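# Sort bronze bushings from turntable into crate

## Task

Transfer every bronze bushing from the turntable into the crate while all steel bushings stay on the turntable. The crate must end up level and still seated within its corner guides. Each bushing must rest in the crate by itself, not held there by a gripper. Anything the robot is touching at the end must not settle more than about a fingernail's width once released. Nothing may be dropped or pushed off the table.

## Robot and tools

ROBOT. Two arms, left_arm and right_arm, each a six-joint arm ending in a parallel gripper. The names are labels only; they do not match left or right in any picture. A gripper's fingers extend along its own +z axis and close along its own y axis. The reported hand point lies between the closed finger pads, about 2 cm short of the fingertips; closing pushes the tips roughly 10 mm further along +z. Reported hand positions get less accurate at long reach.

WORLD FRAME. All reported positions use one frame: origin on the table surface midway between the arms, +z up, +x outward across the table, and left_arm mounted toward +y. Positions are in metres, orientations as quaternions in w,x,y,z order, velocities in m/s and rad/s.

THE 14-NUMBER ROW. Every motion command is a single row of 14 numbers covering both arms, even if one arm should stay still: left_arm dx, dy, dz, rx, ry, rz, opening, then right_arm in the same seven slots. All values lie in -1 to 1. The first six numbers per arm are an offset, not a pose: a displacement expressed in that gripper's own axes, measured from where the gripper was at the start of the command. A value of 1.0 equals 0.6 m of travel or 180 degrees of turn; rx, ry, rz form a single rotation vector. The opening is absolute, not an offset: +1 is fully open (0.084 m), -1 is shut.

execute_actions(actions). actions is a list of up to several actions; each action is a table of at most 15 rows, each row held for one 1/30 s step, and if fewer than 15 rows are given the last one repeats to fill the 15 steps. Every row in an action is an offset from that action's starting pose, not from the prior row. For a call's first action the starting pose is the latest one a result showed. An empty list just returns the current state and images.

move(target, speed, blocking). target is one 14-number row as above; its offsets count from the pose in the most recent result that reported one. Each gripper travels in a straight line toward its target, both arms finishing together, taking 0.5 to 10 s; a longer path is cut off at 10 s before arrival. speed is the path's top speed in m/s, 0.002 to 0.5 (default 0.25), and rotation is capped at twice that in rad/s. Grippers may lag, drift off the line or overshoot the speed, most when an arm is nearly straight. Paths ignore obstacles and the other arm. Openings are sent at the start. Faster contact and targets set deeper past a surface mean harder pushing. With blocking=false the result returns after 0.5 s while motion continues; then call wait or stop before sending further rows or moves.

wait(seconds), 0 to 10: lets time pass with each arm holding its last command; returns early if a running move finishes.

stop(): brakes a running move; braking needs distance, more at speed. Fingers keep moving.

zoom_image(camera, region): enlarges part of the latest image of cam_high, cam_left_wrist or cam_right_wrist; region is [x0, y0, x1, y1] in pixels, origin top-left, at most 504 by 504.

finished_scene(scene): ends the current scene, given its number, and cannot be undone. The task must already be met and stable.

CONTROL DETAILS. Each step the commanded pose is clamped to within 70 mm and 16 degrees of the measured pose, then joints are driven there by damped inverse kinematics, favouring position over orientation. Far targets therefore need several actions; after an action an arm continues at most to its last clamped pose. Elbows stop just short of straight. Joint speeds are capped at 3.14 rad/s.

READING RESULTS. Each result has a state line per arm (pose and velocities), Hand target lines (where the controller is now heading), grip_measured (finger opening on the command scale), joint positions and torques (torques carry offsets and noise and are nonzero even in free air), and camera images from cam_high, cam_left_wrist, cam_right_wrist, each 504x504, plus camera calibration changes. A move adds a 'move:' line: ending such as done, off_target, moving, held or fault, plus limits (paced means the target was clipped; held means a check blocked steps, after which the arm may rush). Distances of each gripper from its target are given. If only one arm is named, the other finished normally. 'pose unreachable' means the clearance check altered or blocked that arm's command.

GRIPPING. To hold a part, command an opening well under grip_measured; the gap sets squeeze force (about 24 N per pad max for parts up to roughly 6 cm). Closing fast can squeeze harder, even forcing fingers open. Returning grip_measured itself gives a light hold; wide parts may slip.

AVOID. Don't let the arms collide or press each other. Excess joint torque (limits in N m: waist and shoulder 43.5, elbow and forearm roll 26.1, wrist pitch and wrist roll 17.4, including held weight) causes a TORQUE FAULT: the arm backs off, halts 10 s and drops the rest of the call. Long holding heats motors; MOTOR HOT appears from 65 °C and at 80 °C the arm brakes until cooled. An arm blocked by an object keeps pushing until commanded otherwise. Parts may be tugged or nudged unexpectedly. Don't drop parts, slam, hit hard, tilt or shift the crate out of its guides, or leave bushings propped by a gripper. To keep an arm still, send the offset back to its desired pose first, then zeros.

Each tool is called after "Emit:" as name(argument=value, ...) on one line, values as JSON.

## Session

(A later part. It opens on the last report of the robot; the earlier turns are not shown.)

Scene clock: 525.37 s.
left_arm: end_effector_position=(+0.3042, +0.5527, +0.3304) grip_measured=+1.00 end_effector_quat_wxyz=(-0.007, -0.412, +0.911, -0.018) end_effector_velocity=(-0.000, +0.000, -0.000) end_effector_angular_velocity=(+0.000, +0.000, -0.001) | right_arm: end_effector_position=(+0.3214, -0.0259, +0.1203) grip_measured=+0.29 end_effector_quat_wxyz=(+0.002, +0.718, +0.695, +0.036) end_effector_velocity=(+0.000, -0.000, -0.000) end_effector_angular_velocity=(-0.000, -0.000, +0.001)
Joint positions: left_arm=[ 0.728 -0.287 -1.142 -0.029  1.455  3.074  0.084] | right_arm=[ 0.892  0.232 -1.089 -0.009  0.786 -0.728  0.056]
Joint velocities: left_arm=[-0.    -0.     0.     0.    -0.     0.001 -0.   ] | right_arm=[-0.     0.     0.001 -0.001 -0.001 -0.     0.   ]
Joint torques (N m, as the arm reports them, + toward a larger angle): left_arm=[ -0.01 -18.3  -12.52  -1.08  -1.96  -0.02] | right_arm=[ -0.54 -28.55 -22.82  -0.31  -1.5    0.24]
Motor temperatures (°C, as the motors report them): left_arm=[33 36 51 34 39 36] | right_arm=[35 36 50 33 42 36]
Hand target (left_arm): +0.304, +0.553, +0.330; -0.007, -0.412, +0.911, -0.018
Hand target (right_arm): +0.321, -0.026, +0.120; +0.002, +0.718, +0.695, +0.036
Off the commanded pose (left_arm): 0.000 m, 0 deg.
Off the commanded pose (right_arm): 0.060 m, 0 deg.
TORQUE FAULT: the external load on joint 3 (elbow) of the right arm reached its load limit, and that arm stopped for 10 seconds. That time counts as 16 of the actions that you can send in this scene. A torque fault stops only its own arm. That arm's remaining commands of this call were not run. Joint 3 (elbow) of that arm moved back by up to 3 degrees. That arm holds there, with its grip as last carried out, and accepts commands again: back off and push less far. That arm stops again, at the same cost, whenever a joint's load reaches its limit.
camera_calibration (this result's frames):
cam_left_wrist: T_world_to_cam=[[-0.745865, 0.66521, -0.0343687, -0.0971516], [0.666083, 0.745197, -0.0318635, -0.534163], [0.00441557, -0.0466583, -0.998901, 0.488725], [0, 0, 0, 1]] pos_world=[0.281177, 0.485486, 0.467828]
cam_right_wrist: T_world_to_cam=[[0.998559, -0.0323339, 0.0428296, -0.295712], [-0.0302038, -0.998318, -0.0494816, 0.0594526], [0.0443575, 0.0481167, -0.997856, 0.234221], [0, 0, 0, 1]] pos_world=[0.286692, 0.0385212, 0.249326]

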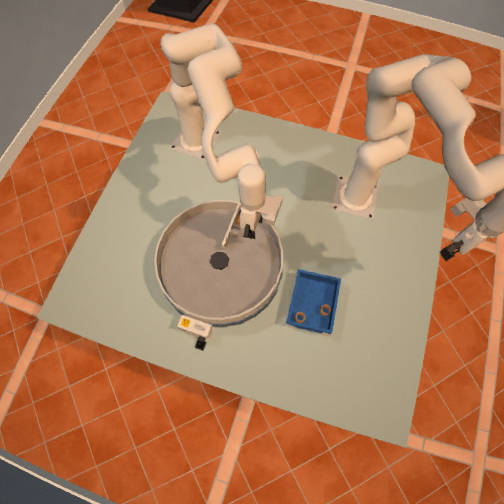

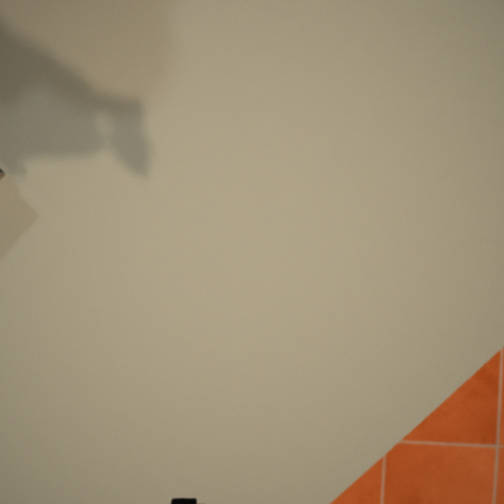

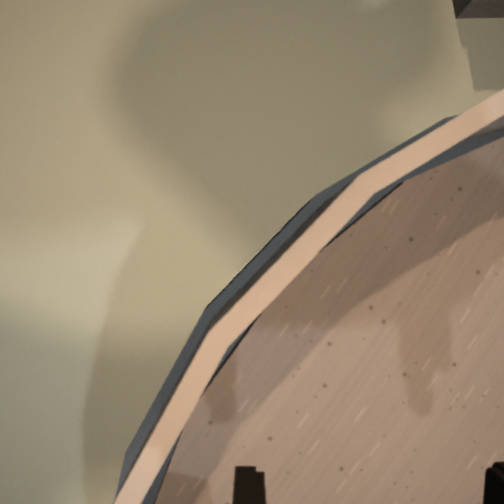

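Emit:
move(target=[0,0,0,0,0,0,1, -0.12,-0.03,-0.25,0.015,-0.015,0,-1])

Emit:
zoom_image(camera="cam_high", region=[150,290,250,370])

Scene clock: 531.23 s.
left_arm: end_effector_position=(+0.3042, +0.5527, +0.3304) grip_measured=+1.00 end_effector_quat_wxyz=(-0.007, -0.412, +0.911, -0.018) end_effector_velocity=(-0.000, +0.000, -0.001) end_effector_angular_velocity=(-0.001, +0.001, +0.001) | right_arm: end_effector_position=(+0.2934, -0.1040, +0.2646) grip_measured=-1.00 end_effector_quat_wxyz=(+0.002, +0.719, +0.695, +0.002) end_effector_velocity=(+0.001, -0.000, +0.005) end_effector_angular_velocity=(+0.004, -0.005, +0.001)
Joint positions: left_arm=[ 0.728 -0.287 -1.142 -0.029  1.455  3.074  0.084] | right_arm=[ 0.815 -0.114 -1.12  -0.003  1.231 -0.811  0.   ]
Joint velocities: left_arm=[ 0.001 -0.     0.002  0.    -0.    -0.    -0.   ] | right_arm=[-0.001 -0.005 -0.006 -0.     0.005 -0.002  0.   ]
Joint torques (N m, as the arm reports them, + toward a larger angle): left_arm=[ -0.23 -18.89 -12.36  -1.19  -2.02   0.04] | right_arm=[ -0.86 -21.69 -24.63  -0.12  -1.34   0.15]
Motor temperatures (°C, as the motors report them): left_arm=[33 37 51 34 39 36] | right_arm=[35 36 50 33 42 36]
Hand target (left_arm): +0.304, +0.553, +0.330; -0.007, -0.412, +0.911, -0.018
Hand target (right_arm): +0.294, -0.104, +0.265; +0.002, +0.719, +0.695, +0.002
Off the commanded pose (left_arm): 0.000 m, 0 deg.
Off the commanded pose (right_arm): 0.001 m, 0 deg.
move: done
camera_calibration (this result's frames):
cam_left_wrist: T_world_to_cam=[[-0.745865, 0.66521, -0.0343688, -0.0971517], [0.666083, 0.745197, -0.0318635, -0.534163], [0.00441556, -0.0466584, -0.998901, 0.488725], [0, 0, 0, 1]] pos_world=[0.281177, 0.485486, 0.467828]
cam_right_wrist: T_world_to_cam=[[0.999483, -0.0317594, -0.00500317, -0.264023], [-0.0317658, -0.999495, -0.0012029, -0.0246863], [-0.00496244, 0.00136121, -0.999987, 0.393388], [0, 0, 0, 1]] pos_world=[0.265055, -0.0335945, 0.392032]

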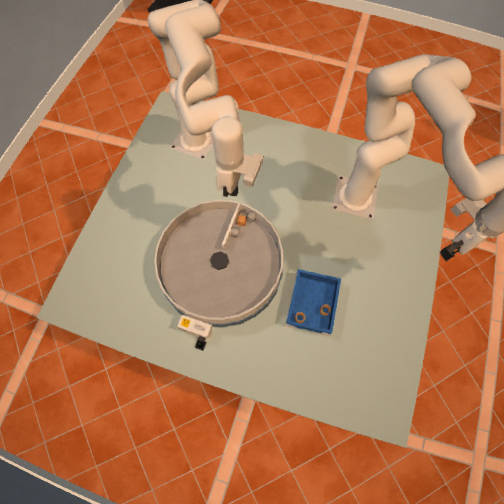

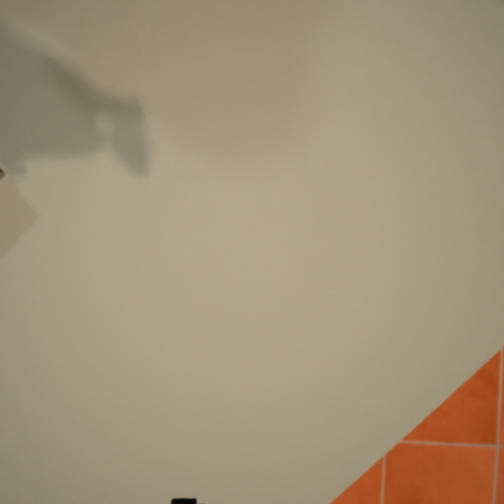

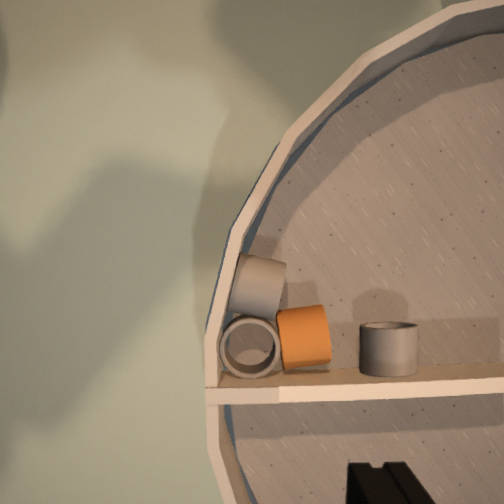

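Region (150, 290, 250, 370) of cam_high's 504x504 image, scaled by 5.040, with more detail than that image has; it fills the top 403 rows of this view, and the rest is white.

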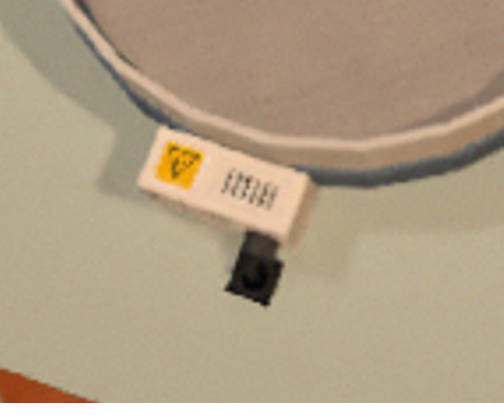

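Emit:
move(target=[0,0,0,0,0,0,1, 0.036,0.06,0.29,0,0,0,0.4], speed=0.3)

Emit:
execute_actions(actions=[[[0,0,0,0,0,0,1, 0,0,0,0,0,0,-1]],[[0,0,0,0,0,0,1, 0,0,0,0,0,0,-1]]])

Emit:
move(target=[0,0,0,0,0,0,1, 0,0,-0.12,0,0,0,-1], speed=0.15)

Scene clock: 539.13 s.
left_arm: end_effector_position=(+0.3042, +0.5527, +0.3304) grip_measured=+1.00 end_effector_quat_wxyz=(-0.007, -0.412, +0.911, -0.018) end_effector_velocity=(-0.000, -0.000, -0.000) end_effector_angular_velocity=(-0.000, +0.001, +0.001) | right_arm: end_effector_position=(+0.3347, -0.0797, +0.1005) grip_measured=+0.41 end_effector_quat_wxyz=(+0.002, +0.718, +0.695, +0.012) end_effector_velocity=(-0.003, -0.003, -0.001) end_effector_angular_velocity=(-0.008, +0.008, -0.000)
Joint positions: left_arm=[ 0.728 -0.287 -1.142 -0.029  1.455  3.074  0.084] | right_arm=[ 0.796  0.212 -1.01  -0.004  0.774 -0.829  0.061]
Joint velocities: left_arm=[-0.    -0.     0.001  0.001  0.    -0.001 -0.   ] | right_arm=[-0.    -0.005  0.006 -0.002  0.01   0.001  0.002]
Joint torques (N m, as the arm reports them, + toward a larger angle): left_arm=[  0.3  -18.17 -12.71  -0.98  -2.18   0.12] | right_arm=[-3.36  0.54 -0.28 -2.13 -1.32  0.18]
Motor temperatures (°C, as the motors report them): left_arm=[33 37 51 34 39 36] | right_arm=[35 36 50 33 42 36]
Hand target (left_arm): +0.304, +0.553, +0.330; -0.007, -0.412, +0.911, -0.018
Hand target (right_arm): +0.330, -0.084, +0.091; +0.002, +0.719, +0.695, +0.002
Off the commanded pose (left_arm): 0.000 m, 0 deg.
Off the commanded pose (right_arm): 0.011 m, 1 deg.
move: off_target (right_arm)
camera_calibration (this result's frames):
cam_left_wrist: T_world_to_cam=[[-0.745865, 0.66521, -0.0343687, -0.0971518], [0.666083, 0.745197, -0.0318635, -0.534163], [0.00441553, -0.0466583, -0.998901, 0.488725], [0, 0, 0, 1]] pos_world=[0.281177, 0.485486, 0.467828]
cam_right_wrist: T_world_to_cam=[[0.999454, -0.0314505, 0.0100884, -0.306842], [-0.0312924, -0.999391, -0.0154655, 0.00198259], [0.0105686, 0.0151413, -0.99983, 0.225329], [0, 0, 0, 1]] pos_world=[0.304355, -0.0110807, 0.228416]

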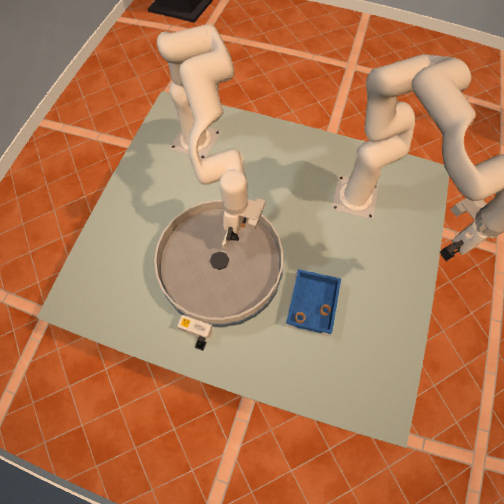

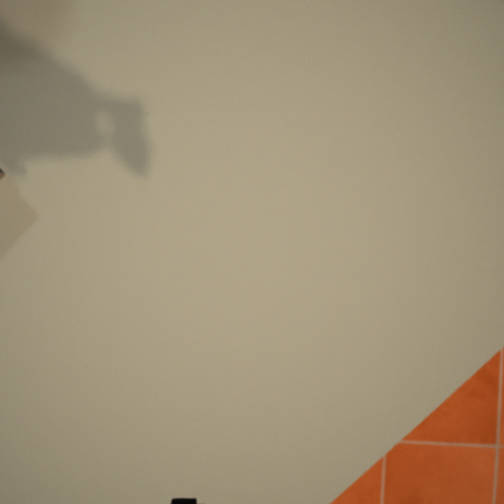

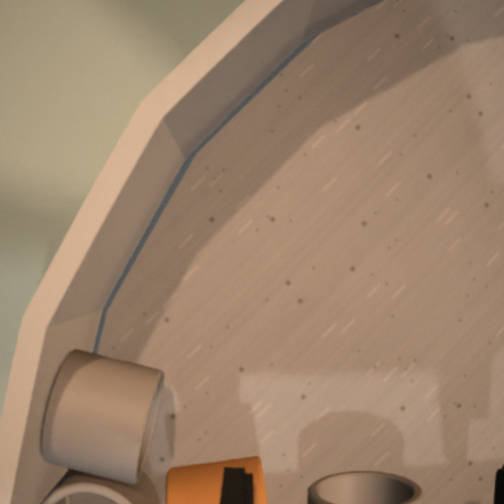

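Scene clock: 540.13 s.
left_arm: end_effector_position=(+0.3042, +0.5527, +0.3304) grip_measured=+1.00 end_effector_quat_wxyz=(-0.007, -0.412, +0.911, -0.018) end_effector_velocity=(-0.001, -0.000, -0.000) end_effector_angular_velocity=(-0.001, +0.001, +0.001) | right_arm: end_effector_position=(+0.3370, -0.0778, +0.1050) grip_measured=-1.00 end_effector_quat_wxyz=(+0.003, +0.718, +0.695, +0.017) end_effector_velocity=(-0.001, +0.000, -0.000) end_effector_angular_velocity=(-0.001, +0.002, +0.001)
Joint positions: left_arm=[ 0.728 -0.287 -1.142 -0.029  1.455  3.074  0.084] | right_arm=[ 0.796  0.207 -1.014 -0.004  0.772 -0.828  0.   ]
Joint velocities: left_arm=[ 0.001  0.     0.001 -0.     0.001 -0.    -0.   ] | right_arm=[ 0.001 -0.001  0.001  0.001  0.002 -0.     0.   ]
Joint torques (N m, as the arm reports them, + toward a larger angle): left_arm=[  0.43 -18.71 -12.24  -0.99  -2.04   0.01] | right_arm=[ -2.1  -10.81  -5.6   -0.45   1.38   0.13]
Motor temperatures (°C, as the motors report them): left_arm=[33 37 52 34 39 36] | right_arm=[35 36 50 33 42 36]
Hand target (left_arm): +0.304, +0.553, +0.330; -0.007, -0.412, +0.911, -0.018
Hand target (right_arm): +0.337, -0.078, +0.105; +0.003, +0.718, +0.696, +0.017
Off the commanded pose (left_arm): 0.000 m, 0 deg.
Off the commanded pose (right_arm): 0.000 m, 0 deg.
camera_calibration (this result's frames):
cam_left_wrist: T_world_to_cam=[[-0.745865, 0.66521, -0.0343687, -0.0971518], [0.666083, 0.745197, -0.0318636, -0.534163], [0.00441545, -0.0466583, -0.998901, 0.488725], [0, 0, 0, 1]] pos_world=[0.281176, 0.485486, 0.467828]
cam_right_wrist: T_world_to_cam=[[0.999343, -0.0312816, 0.0183183, -0.309899], [-0.0308643, -0.999267, -0.0226351, 0.00465035], [0.019013, 0.0220548, -0.999576, 0.227438], [0, 0, 0, 1]] pos_world=[0.305514, -0.0100633, 0.233123]

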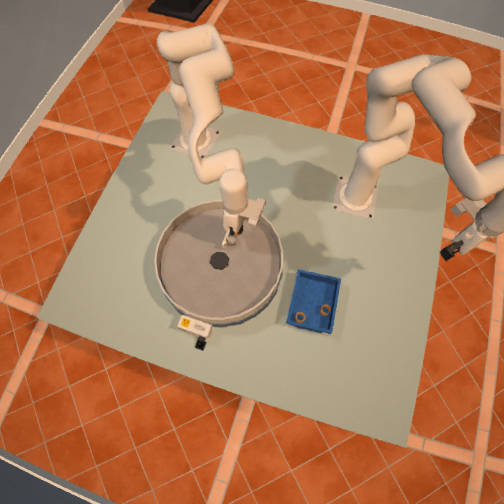

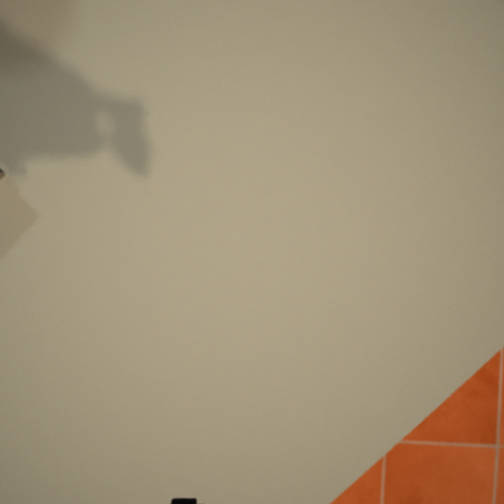

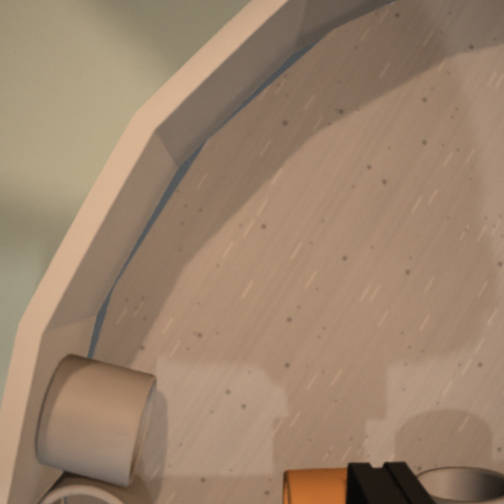

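Scene clock: 541.07 s.
left_arm: end_effector_position=(+0.3042, +0.5527, +0.3304) grip_measured=+1.00 end_effector_quat_wxyz=(-0.007, -0.412, +0.911, -0.018) end_effector_velocity=(+0.000, -0.000, -0.000) end_effector_angular_velocity=(-0.001, -0.000, -0.001) | right_arm: end_effector_position=(+0.3348, -0.0795, +0.1760) grip_measured=-1.00 end_effector_quat_wxyz=(+0.003, +0.718, +0.695, +0.017) end_effector_velocity=(+0.002, +0.001, +0.005) end_effector_angular_velocity=(+0.005, -0.008, +0.002)
Joint positions: left_arm=[ 0.728 -0.287 -1.142 -0.029  1.455  3.074  0.084] | right_arm=[ 0.796  0.093 -1.091 -0.004  0.965 -0.829  0.   ]
Joint velocities: left_arm=[-0.001  0.     0.001 -0.001 -0.001  0.    -0.   ] | right_arm=[-0.    -0.005 -0.008 -0.002  0.003 -0.001  0.   ]
Joint torques (N m, as the arm reports them, + toward a larger angle): left_arm=[ -0.41 -18.8  -12.34  -1.53  -2.25   0.09] | right_arm=[ -0.83 -26.01 -24.01  -0.26  -1.4    0.29]
Motor temperatures (°C, as the motors report them): left_arm=[33 37 52 34 39 36] | right_arm=[35 36 50 33 42 36]
Hand target (left_arm): +0.304, +0.553, +0.330; -0.007, -0.412, +0.911, -0.018
Hand target (right_arm): +0.335, -0.079, +0.177; +0.003, +0.718, +0.695, +0.017
Off the commanded pose (left_arm): 0.000 m, 0 deg.
Off the commanded pose (right_arm): 0.001 m, 0 deg.
move: done
camera_calibration (this result's frames):
cam_left_wrist: T_world_to_cam=[[-0.745865, 0.66521, -0.0343686, -0.0971519], [0.666083, 0.745197, -0.0318635, -0.534163], [0.00441546, -0.0466582, -0.998901, 0.488725], [0, 0, 0, 1]] pos_world=[0.281177, 0.485486, 0.467828]
cam_right_wrist: T_world_to_cam=[[0.999359, -0.0313815, 0.0172016, -0.308904], [-0.031009, -0.999288, -0.0215123, 0.00437615], [0.0178644, 0.0209651, -0.999621, 0.298773], [0, 0, 0, 1]] pos_world=[0.303504, -0.0115847, 0.304068]

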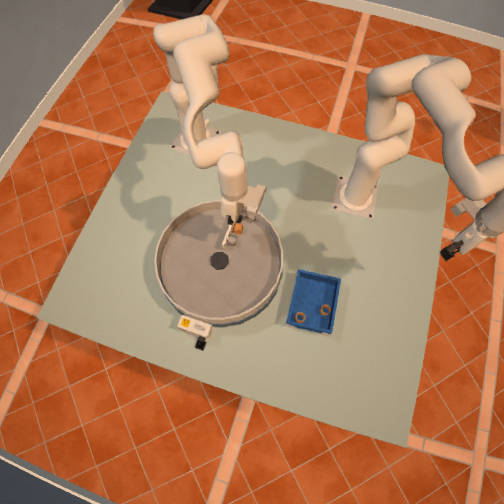

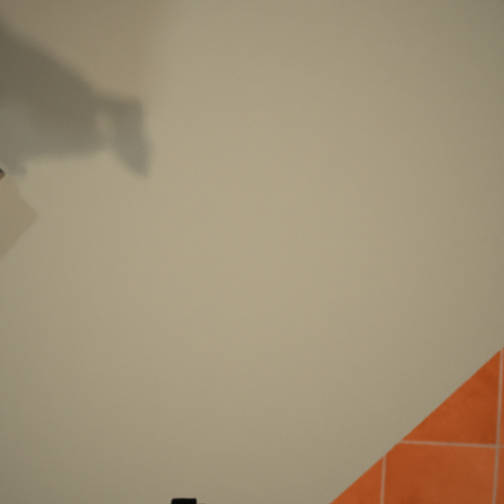

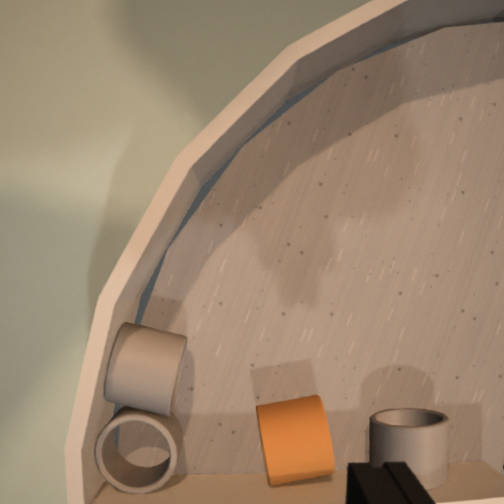

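Emit:
move(target=[0,0,0,0,0,0,1, 0,-0.033,0.14,0.007,-0.007,0,0.1], speed=0.25)

Emit:
execute_actions(actions=[[[0,0,0,0,0,0,1, 0,0,0,0,0,0,-1]],[[0,0,0,0,0,0,1, 0,0,0,0,0,0,-1]]])

Emit:
move(target=[0,0,0,0,0,0,1, 0,0,-0.2,0,0,0,-1], speed=0.15)

Scene clock: 546.83 s.
left_arm: end_effector_position=(+0.3042, +0.5527, +0.3304) grip_measured=+1.00 end_effector_quat_wxyz=(-0.007, -0.412, +0.911, -0.018) end_effector_velocity=(+0.001, -0.000, +0.000) end_effector_angular_velocity=(+0.001, -0.001, -0.002) | right_arm: end_effector_position=(+0.3221, -0.0724, +0.1026) grip_measured=+0.10 end_effector_quat_wxyz=(+0.002, +0.718, +0.696, +0.013) end_effector_velocity=(-0.001, +0.002, -0.001) end_effector_angular_velocity=(+0.004, -0.004, -0.001)
Joint positions: left_arm=[ 0.728 -0.287 -1.142 -0.029  1.455  3.074  0.084] | right_arm=[ 0.824  0.193 -0.99  -0.006  0.77  -0.799  0.049]
Joint velocities: left_arm=[-0.002  0.    -0.001 -0.    -0.     0.    -0.   ] | right_arm=[ 0.004  0.001  0.003  0.    -0.01   0.005 -0.   ]
Joint torques (N m, as the arm reports them, + toward a larger angle): left_arm=[  0.22 -18.3  -12.51  -1.27  -2.11   0.11] | right_arm=[-2.86  2.24  0.97 -1.85 -0.62  0.23]
Motor temperatures (°C, as the motors report them): left_arm=[33 37 52 34 39 36] | right_arm=[35 36 50 33 42 36]
Hand target (left_arm): +0.304, +0.553, +0.330; -0.007, -0.412, +0.911, -0.018
Hand target (right_arm): +0.317, -0.077, +0.092; +0.002, +0.718, +0.696, +0.001
Off the commanded pose (left_arm): 0.000 m, 0 deg.
Off the commanded pose (right_arm): 0.013 m, 1 deg.
move: off_target (right_arm)
camera_calibration (this result's frames):
cam_left_wrist: T_world_to_cam=[[-0.745865, 0.66521, -0.0343686, -0.0971518], [0.666083, 0.745197, -0.0318635, -0.534163], [0.00441545, -0.0466583, -0.998901, 0.488725], [0, 0, 0, 1]] pos_world=[0.281177, 0.485486, 0.467828]
cam_right_wrist: T_world_to_cam=[[0.999435, -0.0311462, 0.0126007, -0.294248], [-0.0309302, -0.999377, -0.0169868, 0.00900591], [0.0131219, 0.0165875, -0.999776, 0.226742], [0, 0, 0, 1]] pos_world=[0.291385, -0.00392546, 0.230552]

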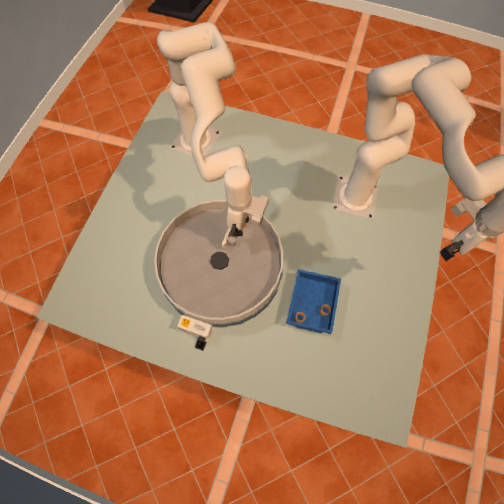

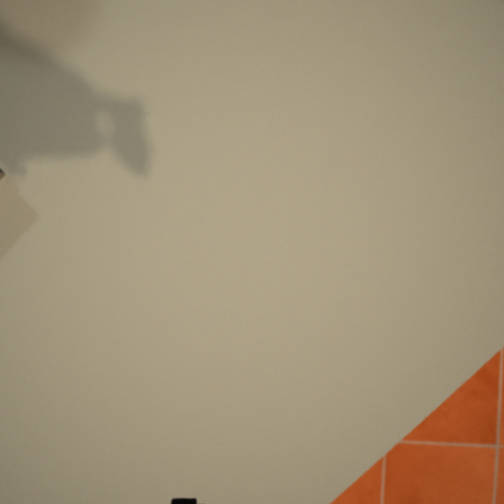

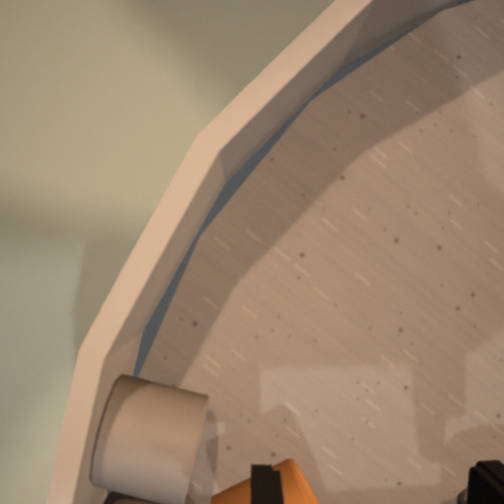

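Scene clock: 547.83 s.
left_arm: end_effector_position=(+0.3042, +0.5527, +0.3304) grip_measured=+1.00 end_effector_quat_wxyz=(-0.007, -0.412, +0.911, -0.018) end_effector_velocity=(-0.000, +0.000, -0.000) end_effector_angular_velocity=(+0.000, +0.001, -0.000) | right_arm: end_effector_position=(+0.3237, -0.0709, +0.1049) grip_measured=-1.00 end_effector_quat_wxyz=(+0.003, +0.718, +0.696, +0.017) end_effector_velocity=(+0.000, -0.001, -0.000) end_effector_angular_velocity=(-0.002, -0.002, +0.003)
Joint positions: left_arm=[ 0.728 -0.287 -1.142 -0.029  1.455  3.074  0.084] | right_arm=[ 0.824  0.191 -0.993 -0.006  0.768 -0.799  0.   ]
Joint velocities: left_arm=[ 0.     0.     0.001  0.001 -0.001  0.001  0.   ] | right_arm=[-0.001 -0.     0.    -0.004 -0.    -0.     0.   ]
Joint torques (N m, as the arm reports them, + toward a larger angle): left_arm=[  0.28 -18.66 -12.3   -0.91  -1.89  -0.07] | right_arm=[ -2.25 -10.3   -5.13  -0.57   1.4    0.14]
Motor temperatures (°C, as the motors report them): left_arm=[33 37 52 34 39 36] | right_arm=[35 36 50 33 42 36]
Hand target (left_arm): +0.304, +0.553, +0.330; -0.007, -0.412, +0.911, -0.018
Hand target (right_arm): +0.323, -0.071, +0.105; +0.003, +0.718, +0.696, +0.017
Off the commanded pose (left_arm): 0.000 m, 0 deg.
Off the commanded pose (right_arm): 0.000 m, 0 deg.
camera_calibration (this result's frames):
cam_left_wrist: T_world_to_cam=[[-0.745864, 0.66521, -0.0343687, -0.0971519], [0.666083, 0.745197, -0.0318634, -0.534163], [0.00441554, -0.0466582, -0.998901, 0.488725], [0, 0, 0, 1]] pos_world=[0.281177, 0.485486, 0.467828]
cam_right_wrist: T_world_to_cam=[[0.999359, -0.0309515, 0.017982, -0.296387], [-0.0305549, -0.999293, -0.0219293, 0.010981], [0.018648, 0.0213658, -0.999598, 0.227538], [0, 0, 0, 1]] pos_world=[0.29229, -0.0030619, 0.233017]

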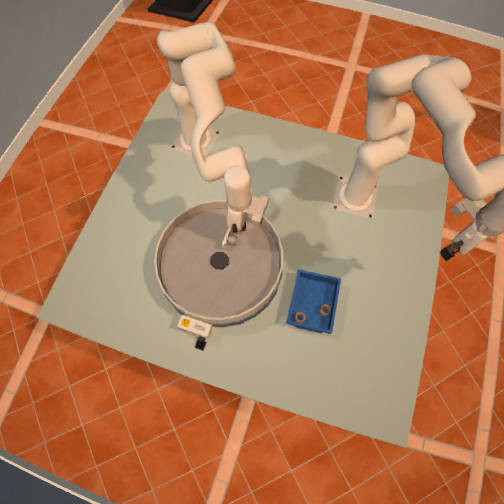

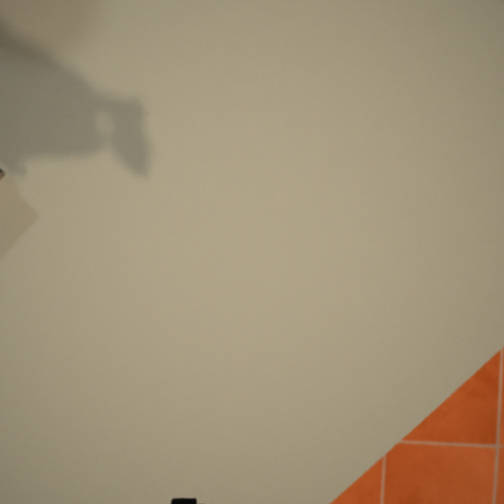

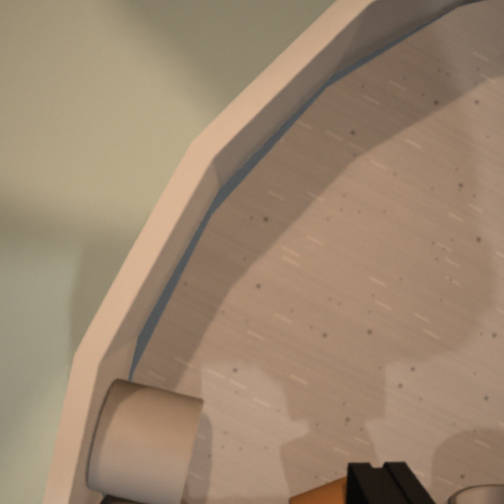

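Scene clock: 549.07 s.
left_arm: end_effector_position=(+0.3042, +0.5527, +0.3304) grip_measured=+1.00 end_effector_quat_wxyz=(-0.007, -0.412, +0.911, -0.018) end_effector_velocity=(+0.000, +0.000, +0.000) end_effector_angular_velocity=(+0.001, -0.000, -0.000) | right_arm: end_effector_position=(+0.3204, -0.0734, +0.2239) grip_measured=-1.00 end_effector_quat_wxyz=(+0.003, +0.718, +0.696, +0.016) end_effector_velocity=(+0.001, +0.001, +0.005) end_effector_angular_velocity=(+0.003, -0.004, -0.001)
Joint positions: left_arm=[ 0.728 -0.287 -1.142 -0.029  1.455  3.074  0.084] | right_arm=[ 0.826  0.024 -1.15  -0.005  1.093 -0.799  0.   ]
Joint velocities: left_arm=[-0. -0. -0.  0. -0.  0. -0.] | right_arm=[-0.    -0.003 -0.01  -0.001  0.007  0.001  0.   ]
Joint torques (N m, as the arm reports them, + toward a larger angle): left_arm=[  0.55 -18.66 -12.31  -1.48  -2.     0.2 ] | right_arm=[ -0.6  -25.07 -24.62  -0.21  -1.56   0.38]
Motor temperatures (°C, as the motors report them): left_arm=[33 37 52 34 39 36] | right_arm=[35 36 50 33 41 36]
Hand target (left_arm): +0.304, +0.553, +0.330; -0.007, -0.412, +0.911, -0.018
Hand target (right_arm): +0.321, -0.073, +0.225; +0.003, +0.718, +0.696, +0.017
Off the commanded pose (left_arm): 0.000 m, 0 deg.
Off the commanded pose (right_arm): 0.001 m, 0 deg.
move: done
camera_calibration (this result's frames):
cam_left_wrist: T_world_to_cam=[[-0.745864, 0.665211, -0.0343686, -0.0971521], [0.666083, 0.745196, -0.0318636, -0.534162], [0.00441535, -0.0466583, -0.998901, 0.488725], [0, 0, 0, 1]] pos_world=[0.281176, 0.485486, 0.467828]
cam_right_wrist: T_world_to_cam=[[0.999371, -0.0311213, 0.0170306, -0.295092], [-0.0307642, -0.999309, -0.0208414, 0.0108493], [0.0176675, 0.0203044, -0.999638, 0.346795], [0, 0, 0, 1]] pos_world=[0.289113, -0.00538329, 0.351921]

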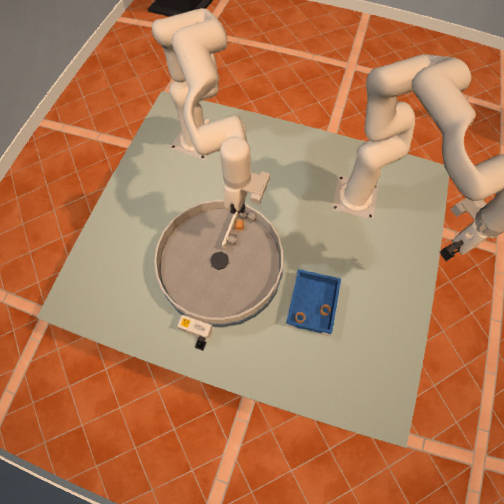

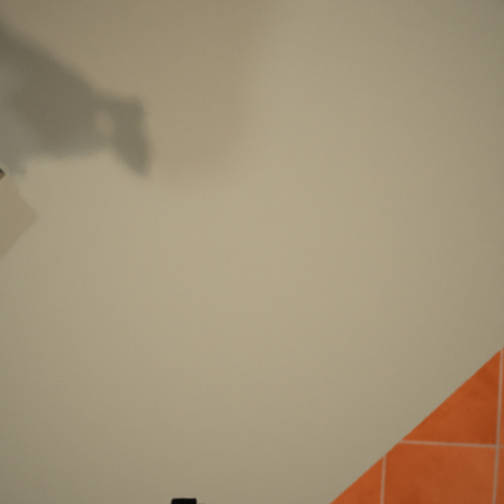

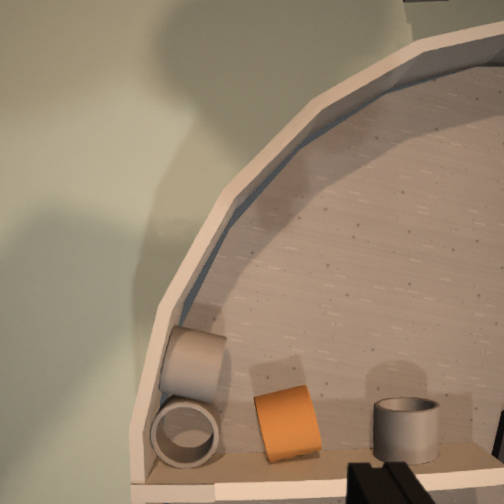

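Emit:
move(target=[0,0,0,0,0,0,1, -0.008,-0.047,0.207,0.007,-0.007,0,-1], speed=0.2)

Emit:
move(target=[0,0,0,0,0,0,1, -0.004,0.045,0.008,0,0,0,-1], speed=0.06)

Emit:
execute_actions(actions=[[[0,0,0,0,0,0,1, 0,-0.004,-0.06,0,0,0,-1]],[[0,0,0,0,0,0,1, 0,-0.004,0,0,0,0,0.1]],[[0,0,0,0,0,0,1, 0,-0.004,0.08,0,0,0,0.1]],[[0,0,0,0,0,0,1, 0,0,0,0,0,0,-1]],[[0,0,0,0,0,0,1, 0,0,0,0,0,0,-1]],[[0,0,0,0,0,0,1, 0,0,-0.1,0,0,0,-1]],[[0,0,0,0,0,0,1, 0,0,-0.1,0,0,0,-1]]])

Scene clock: 560.07 s.
left_arm: end_effector_position=(+0.3042, +0.5527, +0.3304) grip_measured=+1.00 end_effector_quat_wxyz=(-0.007, -0.412, +0.911, -0.018) end_effector_velocity=(+0.000, -0.000, +0.000) end_effector_angular_velocity=(-0.000, -0.000, +0.000) | right_arm: end_effector_position=(+0.2979, -0.0723, +0.1045) grip_measured=-1.00 end_effector_quat_wxyz=(+0.002, +0.718, +0.696, +0.007) end_effector_velocity=(-0.001, -0.001, -0.004) end_effector_angular_velocity=(-0.003, +0.003, -0.001)
Joint positions: left_arm=[ 0.728 -0.287 -1.142 -0.029  1.455  3.074  0.084] | right_arm=[ 0.859  0.144 -0.934 -0.007  0.775 -0.764  0.   ]
Joint velocities: left_arm=[-0.     0.    -0.    -0.    -0.    -0.001  0.   ] | right_arm=[-0.001  0.007  0.003  0.    -0.006  0.001  0.   ]
Joint torques (N m, as the arm reports them, + toward a larger angle): left_arm=[  0.54 -18.48 -12.28  -1.27  -1.84   0.05] | right_arm=[-1.65 -5.61 -5.01 -0.23 -0.41  0.22]
Motor temperatures (°C, as the motors report them): left_arm=[33 37 52 34 39 36] | right_arm=[35 36 50 33 41 36]
Hand target (left_arm): +0.304, +0.553, +0.330; -0.007, -0.412, +0.911, -0.018
Hand target (right_arm): +0.295, -0.075, +0.099; +0.002, +0.718, +0.696, +0.001
Off the commanded pose (left_arm): 0.000 m, 0 deg.
Off the commanded pose (right_arm): 0.007 m, 1 deg.
move: off_target (right_arm)
camera_calibration (this result's frames):
cam_left_wrist: T_world_to_cam=[[-0.745864, 0.665211, -0.0343687, -0.0971522], [0.666083, 0.745196, -0.0318635, -0.534162], [0.00441547, -0.0466583, -0.998901, 0.488725], [0, 0, 0, 1]] pos_world=[0.281176, 0.485486, 0.467828]
cam_right_wrist: T_world_to_cam=[[0.999518, -0.0307576, 0.00411034, -0.269223], [-0.0307218, -0.999492, -0.00850518, 0.00743053], [0.00436985, 0.0083748, -0.999955, 0.231014], [0, 0, 0, 1]] pos_world=[0.268312, -0.0027886, 0.232174]

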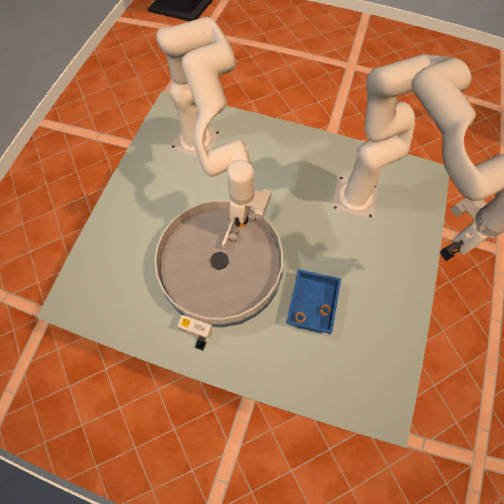

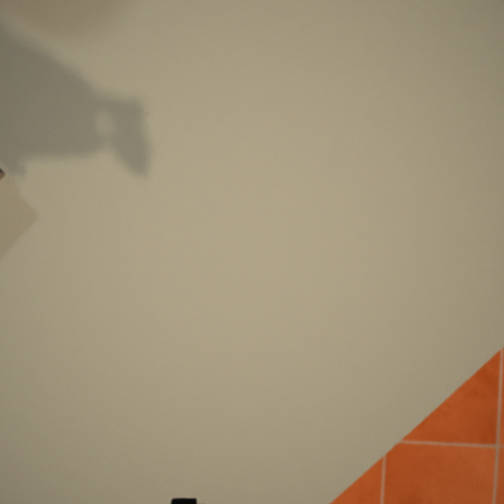

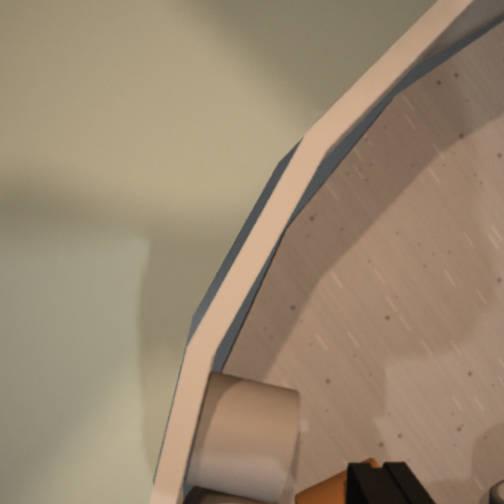

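Scene clock: 560.93 s.
left_arm: end_effector_position=(+0.3042, +0.5527, +0.3304) grip_measured=+1.00 end_effector_quat_wxyz=(-0.007, -0.412, +0.911, -0.018) end_effector_velocity=(-0.000, +0.000, -0.000) end_effector_angular_velocity=(-0.001, +0.001, +0.001) | right_arm: end_effector_position=(+0.3273, -0.0731, +0.1045) grip_measured=-1.00 end_effector_quat_wxyz=(+0.003, +0.718, +0.696, +0.013) end_effector_velocity=(+0.002, +0.002, -0.000) end_effector_angular_velocity=(+0.002, -0.001, +0.001)
Joint positions: left_arm=[ 0.728 -0.287 -1.142 -0.029  1.455  3.074  0.084] | right_arm=[ 0.816  0.2   -1.006 -0.006  0.78  -0.807  0.   ]
Joint velocities: left_arm=[ 0.001  0.     0.     0.     0.001 -0.     0.   ] | right_arm=[ 0.001  0.007 -0.008  0.002 -0.001 -0.001  0.   ]
Joint torques (N m, as the arm reports them, + toward a larger angle): left_arm=[  0.25 -18.5  -12.55  -1.53  -2.27   0.08] | right_arm=[-2.61 -5.73 -1.86 -0.84  1.56  0.18]
Motor temperatures (°C, as the motors report them): left_arm=[33 37 52 34 39 36] | right_arm=[35 36 50 33 41 36]
Hand target (left_arm): +0.304, +0.553, +0.330; -0.007, -0.412, +0.911, -0.018
Hand target (right_arm): +0.325, -0.075, +0.100; +0.002, +0.718, +0.696, +0.007
Off the commanded pose (left_arm): 0.000 m, 0 deg.
Off the commanded pose (right_arm): 0.006 m, 1 deg.
move: off_target (right_arm)
camera_calibration (this result's frames):
cam_left_wrist: T_world_to_cam=[[-0.745864, 0.665211, -0.0343687, -0.0971521], [0.666083, 0.745196, -0.0318634, -0.534163], [0.00441552, -0.0466582, -0.998901, 0.488725], [0, 0, 0, 1]] pos_world=[0.281176, 0.485486, 0.467828]
cam_right_wrist: T_world_to_cam=[[0.999454, -0.030646, 0.0123308, -0.299485], [-0.0304446, -0.999405, -0.0162005, 0.00828597], [0.0128199, 0.0158162, -0.999793, 0.228653], [0, 0, 0, 1]] pos_world=[0.296643, -0.00451341, 0.232433]

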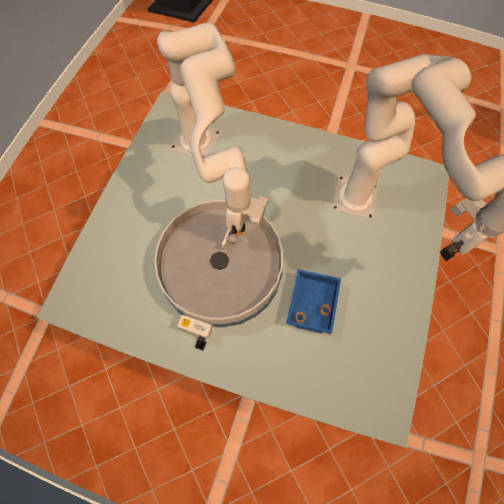

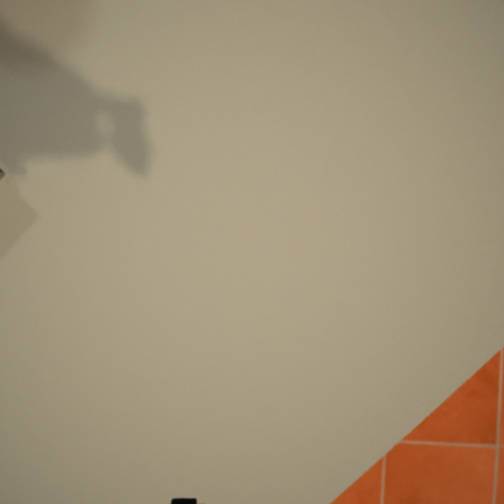

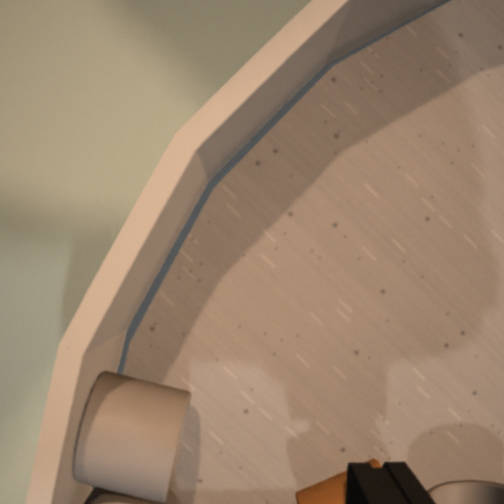

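Scene clock: 564.43 s.
left_arm: end_effector_position=(+0.3042, +0.5527, +0.3304) grip_measured=+1.00 end_effector_quat_wxyz=(-0.007, -0.412, +0.911, -0.018) end_effector_velocity=(-0.000, +0.000, +0.000) end_effector_angular_velocity=(+0.000, +0.000, -0.001) | right_arm: end_effector_position=(+0.3162, -0.0764, +0.2062) grip_measured=-0.30 end_effector_quat_wxyz=(+0.003, +0.718, +0.696, +0.007) end_effector_velocity=(+0.003, +0.002, +0.010) end_effector_angular_velocity=(+0.006, -0.007, -0.001)
Joint positions: left_arm=[ 0.728 -0.287 -1.142 -0.029  1.455  3.074  0.084] | right_arm=[ 0.827  0.036 -1.117 -0.005  1.068 -0.798  0.031]
Joint velocities: left_arm=[-0.    -0.    -0.     0.001  0.     0.001 -0.   ] | right_arm=[ 0.    -0.004 -0.021  0.     0.016  0.001  0.   ]
Joint torques (N m, as the arm reports them, + toward a larger angle): left_arm=[ -0.08 -18.31 -12.49  -1.16  -1.87  -0.07] | right_arm=[ -0.79 -25.83 -24.36  -0.02  -1.66   0.25]
Motor temperatures (°C, as the motors report them): left_arm=[33 37 52 34 39 36] | right_arm=[35 36 50 33 41 36]
Hand target (left_arm): +0.304, +0.553, +0.330; -0.007, -0.412, +0.911, -0.018
Hand target (right_arm): +0.317, -0.076, +0.208; +0.003, +0.718, +0.696, +0.008
Off the commanded pose (left_arm): 0.000 m, 0 deg.
Off the commanded pose (right_arm): 0.002 m, 0 deg.
camera_calibration (this result's frames):
cam_left_wrist: T_world_to_cam=[[-0.745865, 0.66521, -0.0343685, -0.097152], [0.666083, 0.745197, -0.0318631, -0.534163], [0.00441564, -0.0466579, -0.998901, 0.488725], [0, 0, 0, 1]] pos_world=[0.281176, 0.485486, 0.467828]
cam_right_wrist: T_world_to_cam=[[0.99951, -0.0310971, 0.00347402, -0.287908], [-0.0310709, -0.99949, -0.00734386, 0.00466871], [0.00370062, 0.00723232, -0.999967, 0.332792], [0, 0, 0, 1]] pos_world=[0.286681, -0.00669363, 0.333816]

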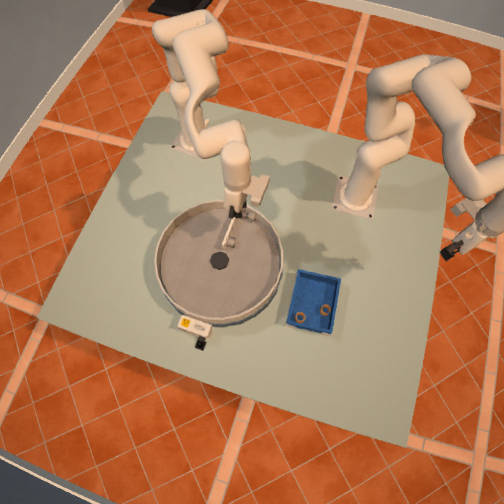

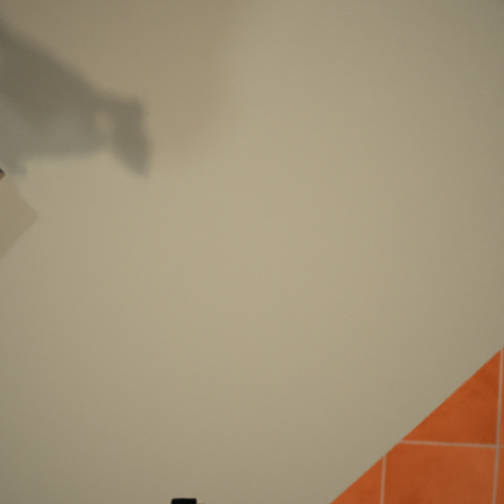

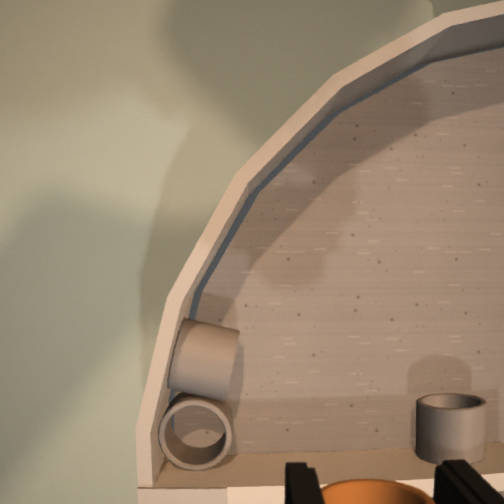

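Got it. To the crate.

Emit:
move(target=[0,0,0,0,0,0,1, 0.519,0.265,0.01,0,0,0,-1], speed=0.25)

Scene clock: 569.77 s.
left_arm: end_effector_position=(+0.3042, +0.5527, +0.3304) grip_measured=+1.00 end_effector_quat_wxyz=(-0.007, -0.412, +0.911, -0.018) end_effector_velocity=(-0.000, +0.000, -0.000) end_effector_angular_velocity=(-0.001, +0.001, +0.001) | right_arm: end_effector_position=(+0.4841, +0.2296, +0.2048) grip_measured=-0.30 end_effector_quat_wxyz=(-0.024, +0.694, +0.673, +0.254) end_effector_velocity=(+0.000, +0.001, -0.004) end_effector_angular_velocity=(+0.004, +0.001, -0.000)
Joint positions: left_arm=[ 0.728 -0.287 -1.142 -0.029  1.455  3.074  0.084] | right_arm=[ 0.966  1.177 -2.695 -0.007  1.001 -0.661  0.031]
Joint velocities: left_arm=[ 0.     0.     0.001  0.    -0.    -0.    -0.   ] | right_arm=[ 0.     0.007  0.     0.003 -0.01   0.    -0.   ]
Joint torques (N m, as the arm reports them, + toward a larger angle): left_arm=[  0.17 -18.51 -11.94  -1.45  -2.09   0.01] | right_arm=[ -0.52 -44.86 -25.71  -0.22  -2.43   0.1 ]
Motor temperatures (°C, as the motors report them): left_arm=[33 37 52 34 39 36] | right_arm=[35 36 51 33 41 36]
Hand target (left_arm): +0.304, +0.553, +0.330; -0.007, -0.412, +0.911, -0.018
Hand target (right_arm): +0.484, +0.230, +0.204; -0.024, +0.694, +0.673, +0.254
Off the commanded pose (left_arm): 0.000 m, 0 deg.
Off the commanded pose (right_arm): 0.001 m, 29 deg; orientation clipped at the last step of the last action.
elbow stopped short (right arm): the move would have taken joint 3 (elbow) straighter than the controller allows; a more bent joint 3 avoids this.
move: off_target (right_arm); limits=paced
camera_calibration (this result's frames):
cam_left_wrist: T_world_to_cam=[[-0.745864, 0.665211, -0.0343686, -0.0971521], [0.666083, 0.745197, -0.0318631, -0.534163], [0.00441569, -0.0466579, -0.998901, 0.488725], [0, 0, 0, 1]] pos_world=[0.281176, 0.485486, 0.467828]
cam_right_wrist: T_world_to_cam=[[0.949491, -0.0881726, 0.301151, -0.469915], [0.0369865, -0.921574, -0.386437, 0.342464], [0.311606, 0.378057, -0.871765, 0.068023], [0, 0, 0, 1]] pos_world=[0.412318, 0.248455, 0.333156]

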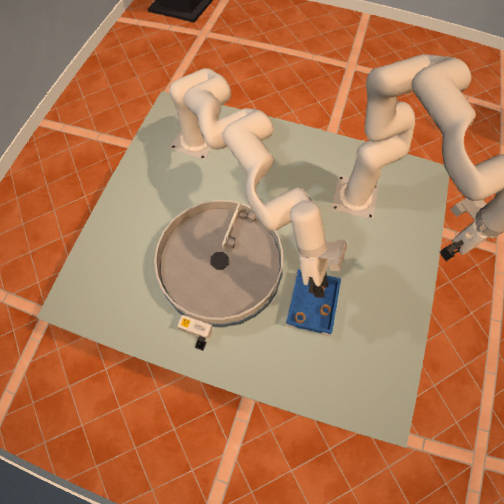

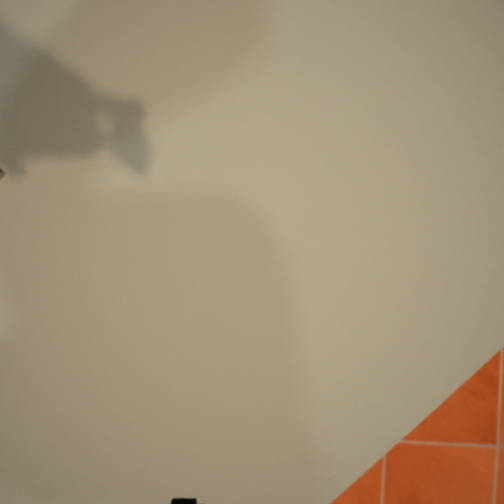

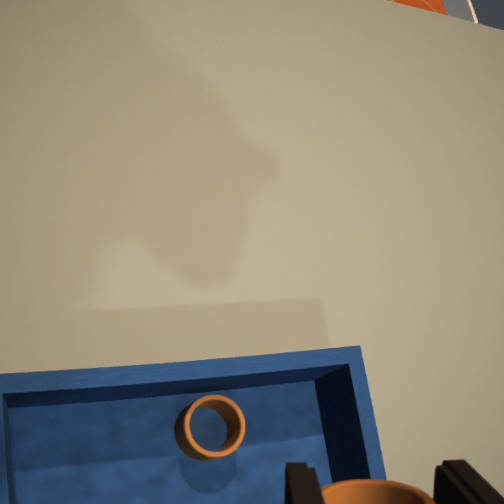

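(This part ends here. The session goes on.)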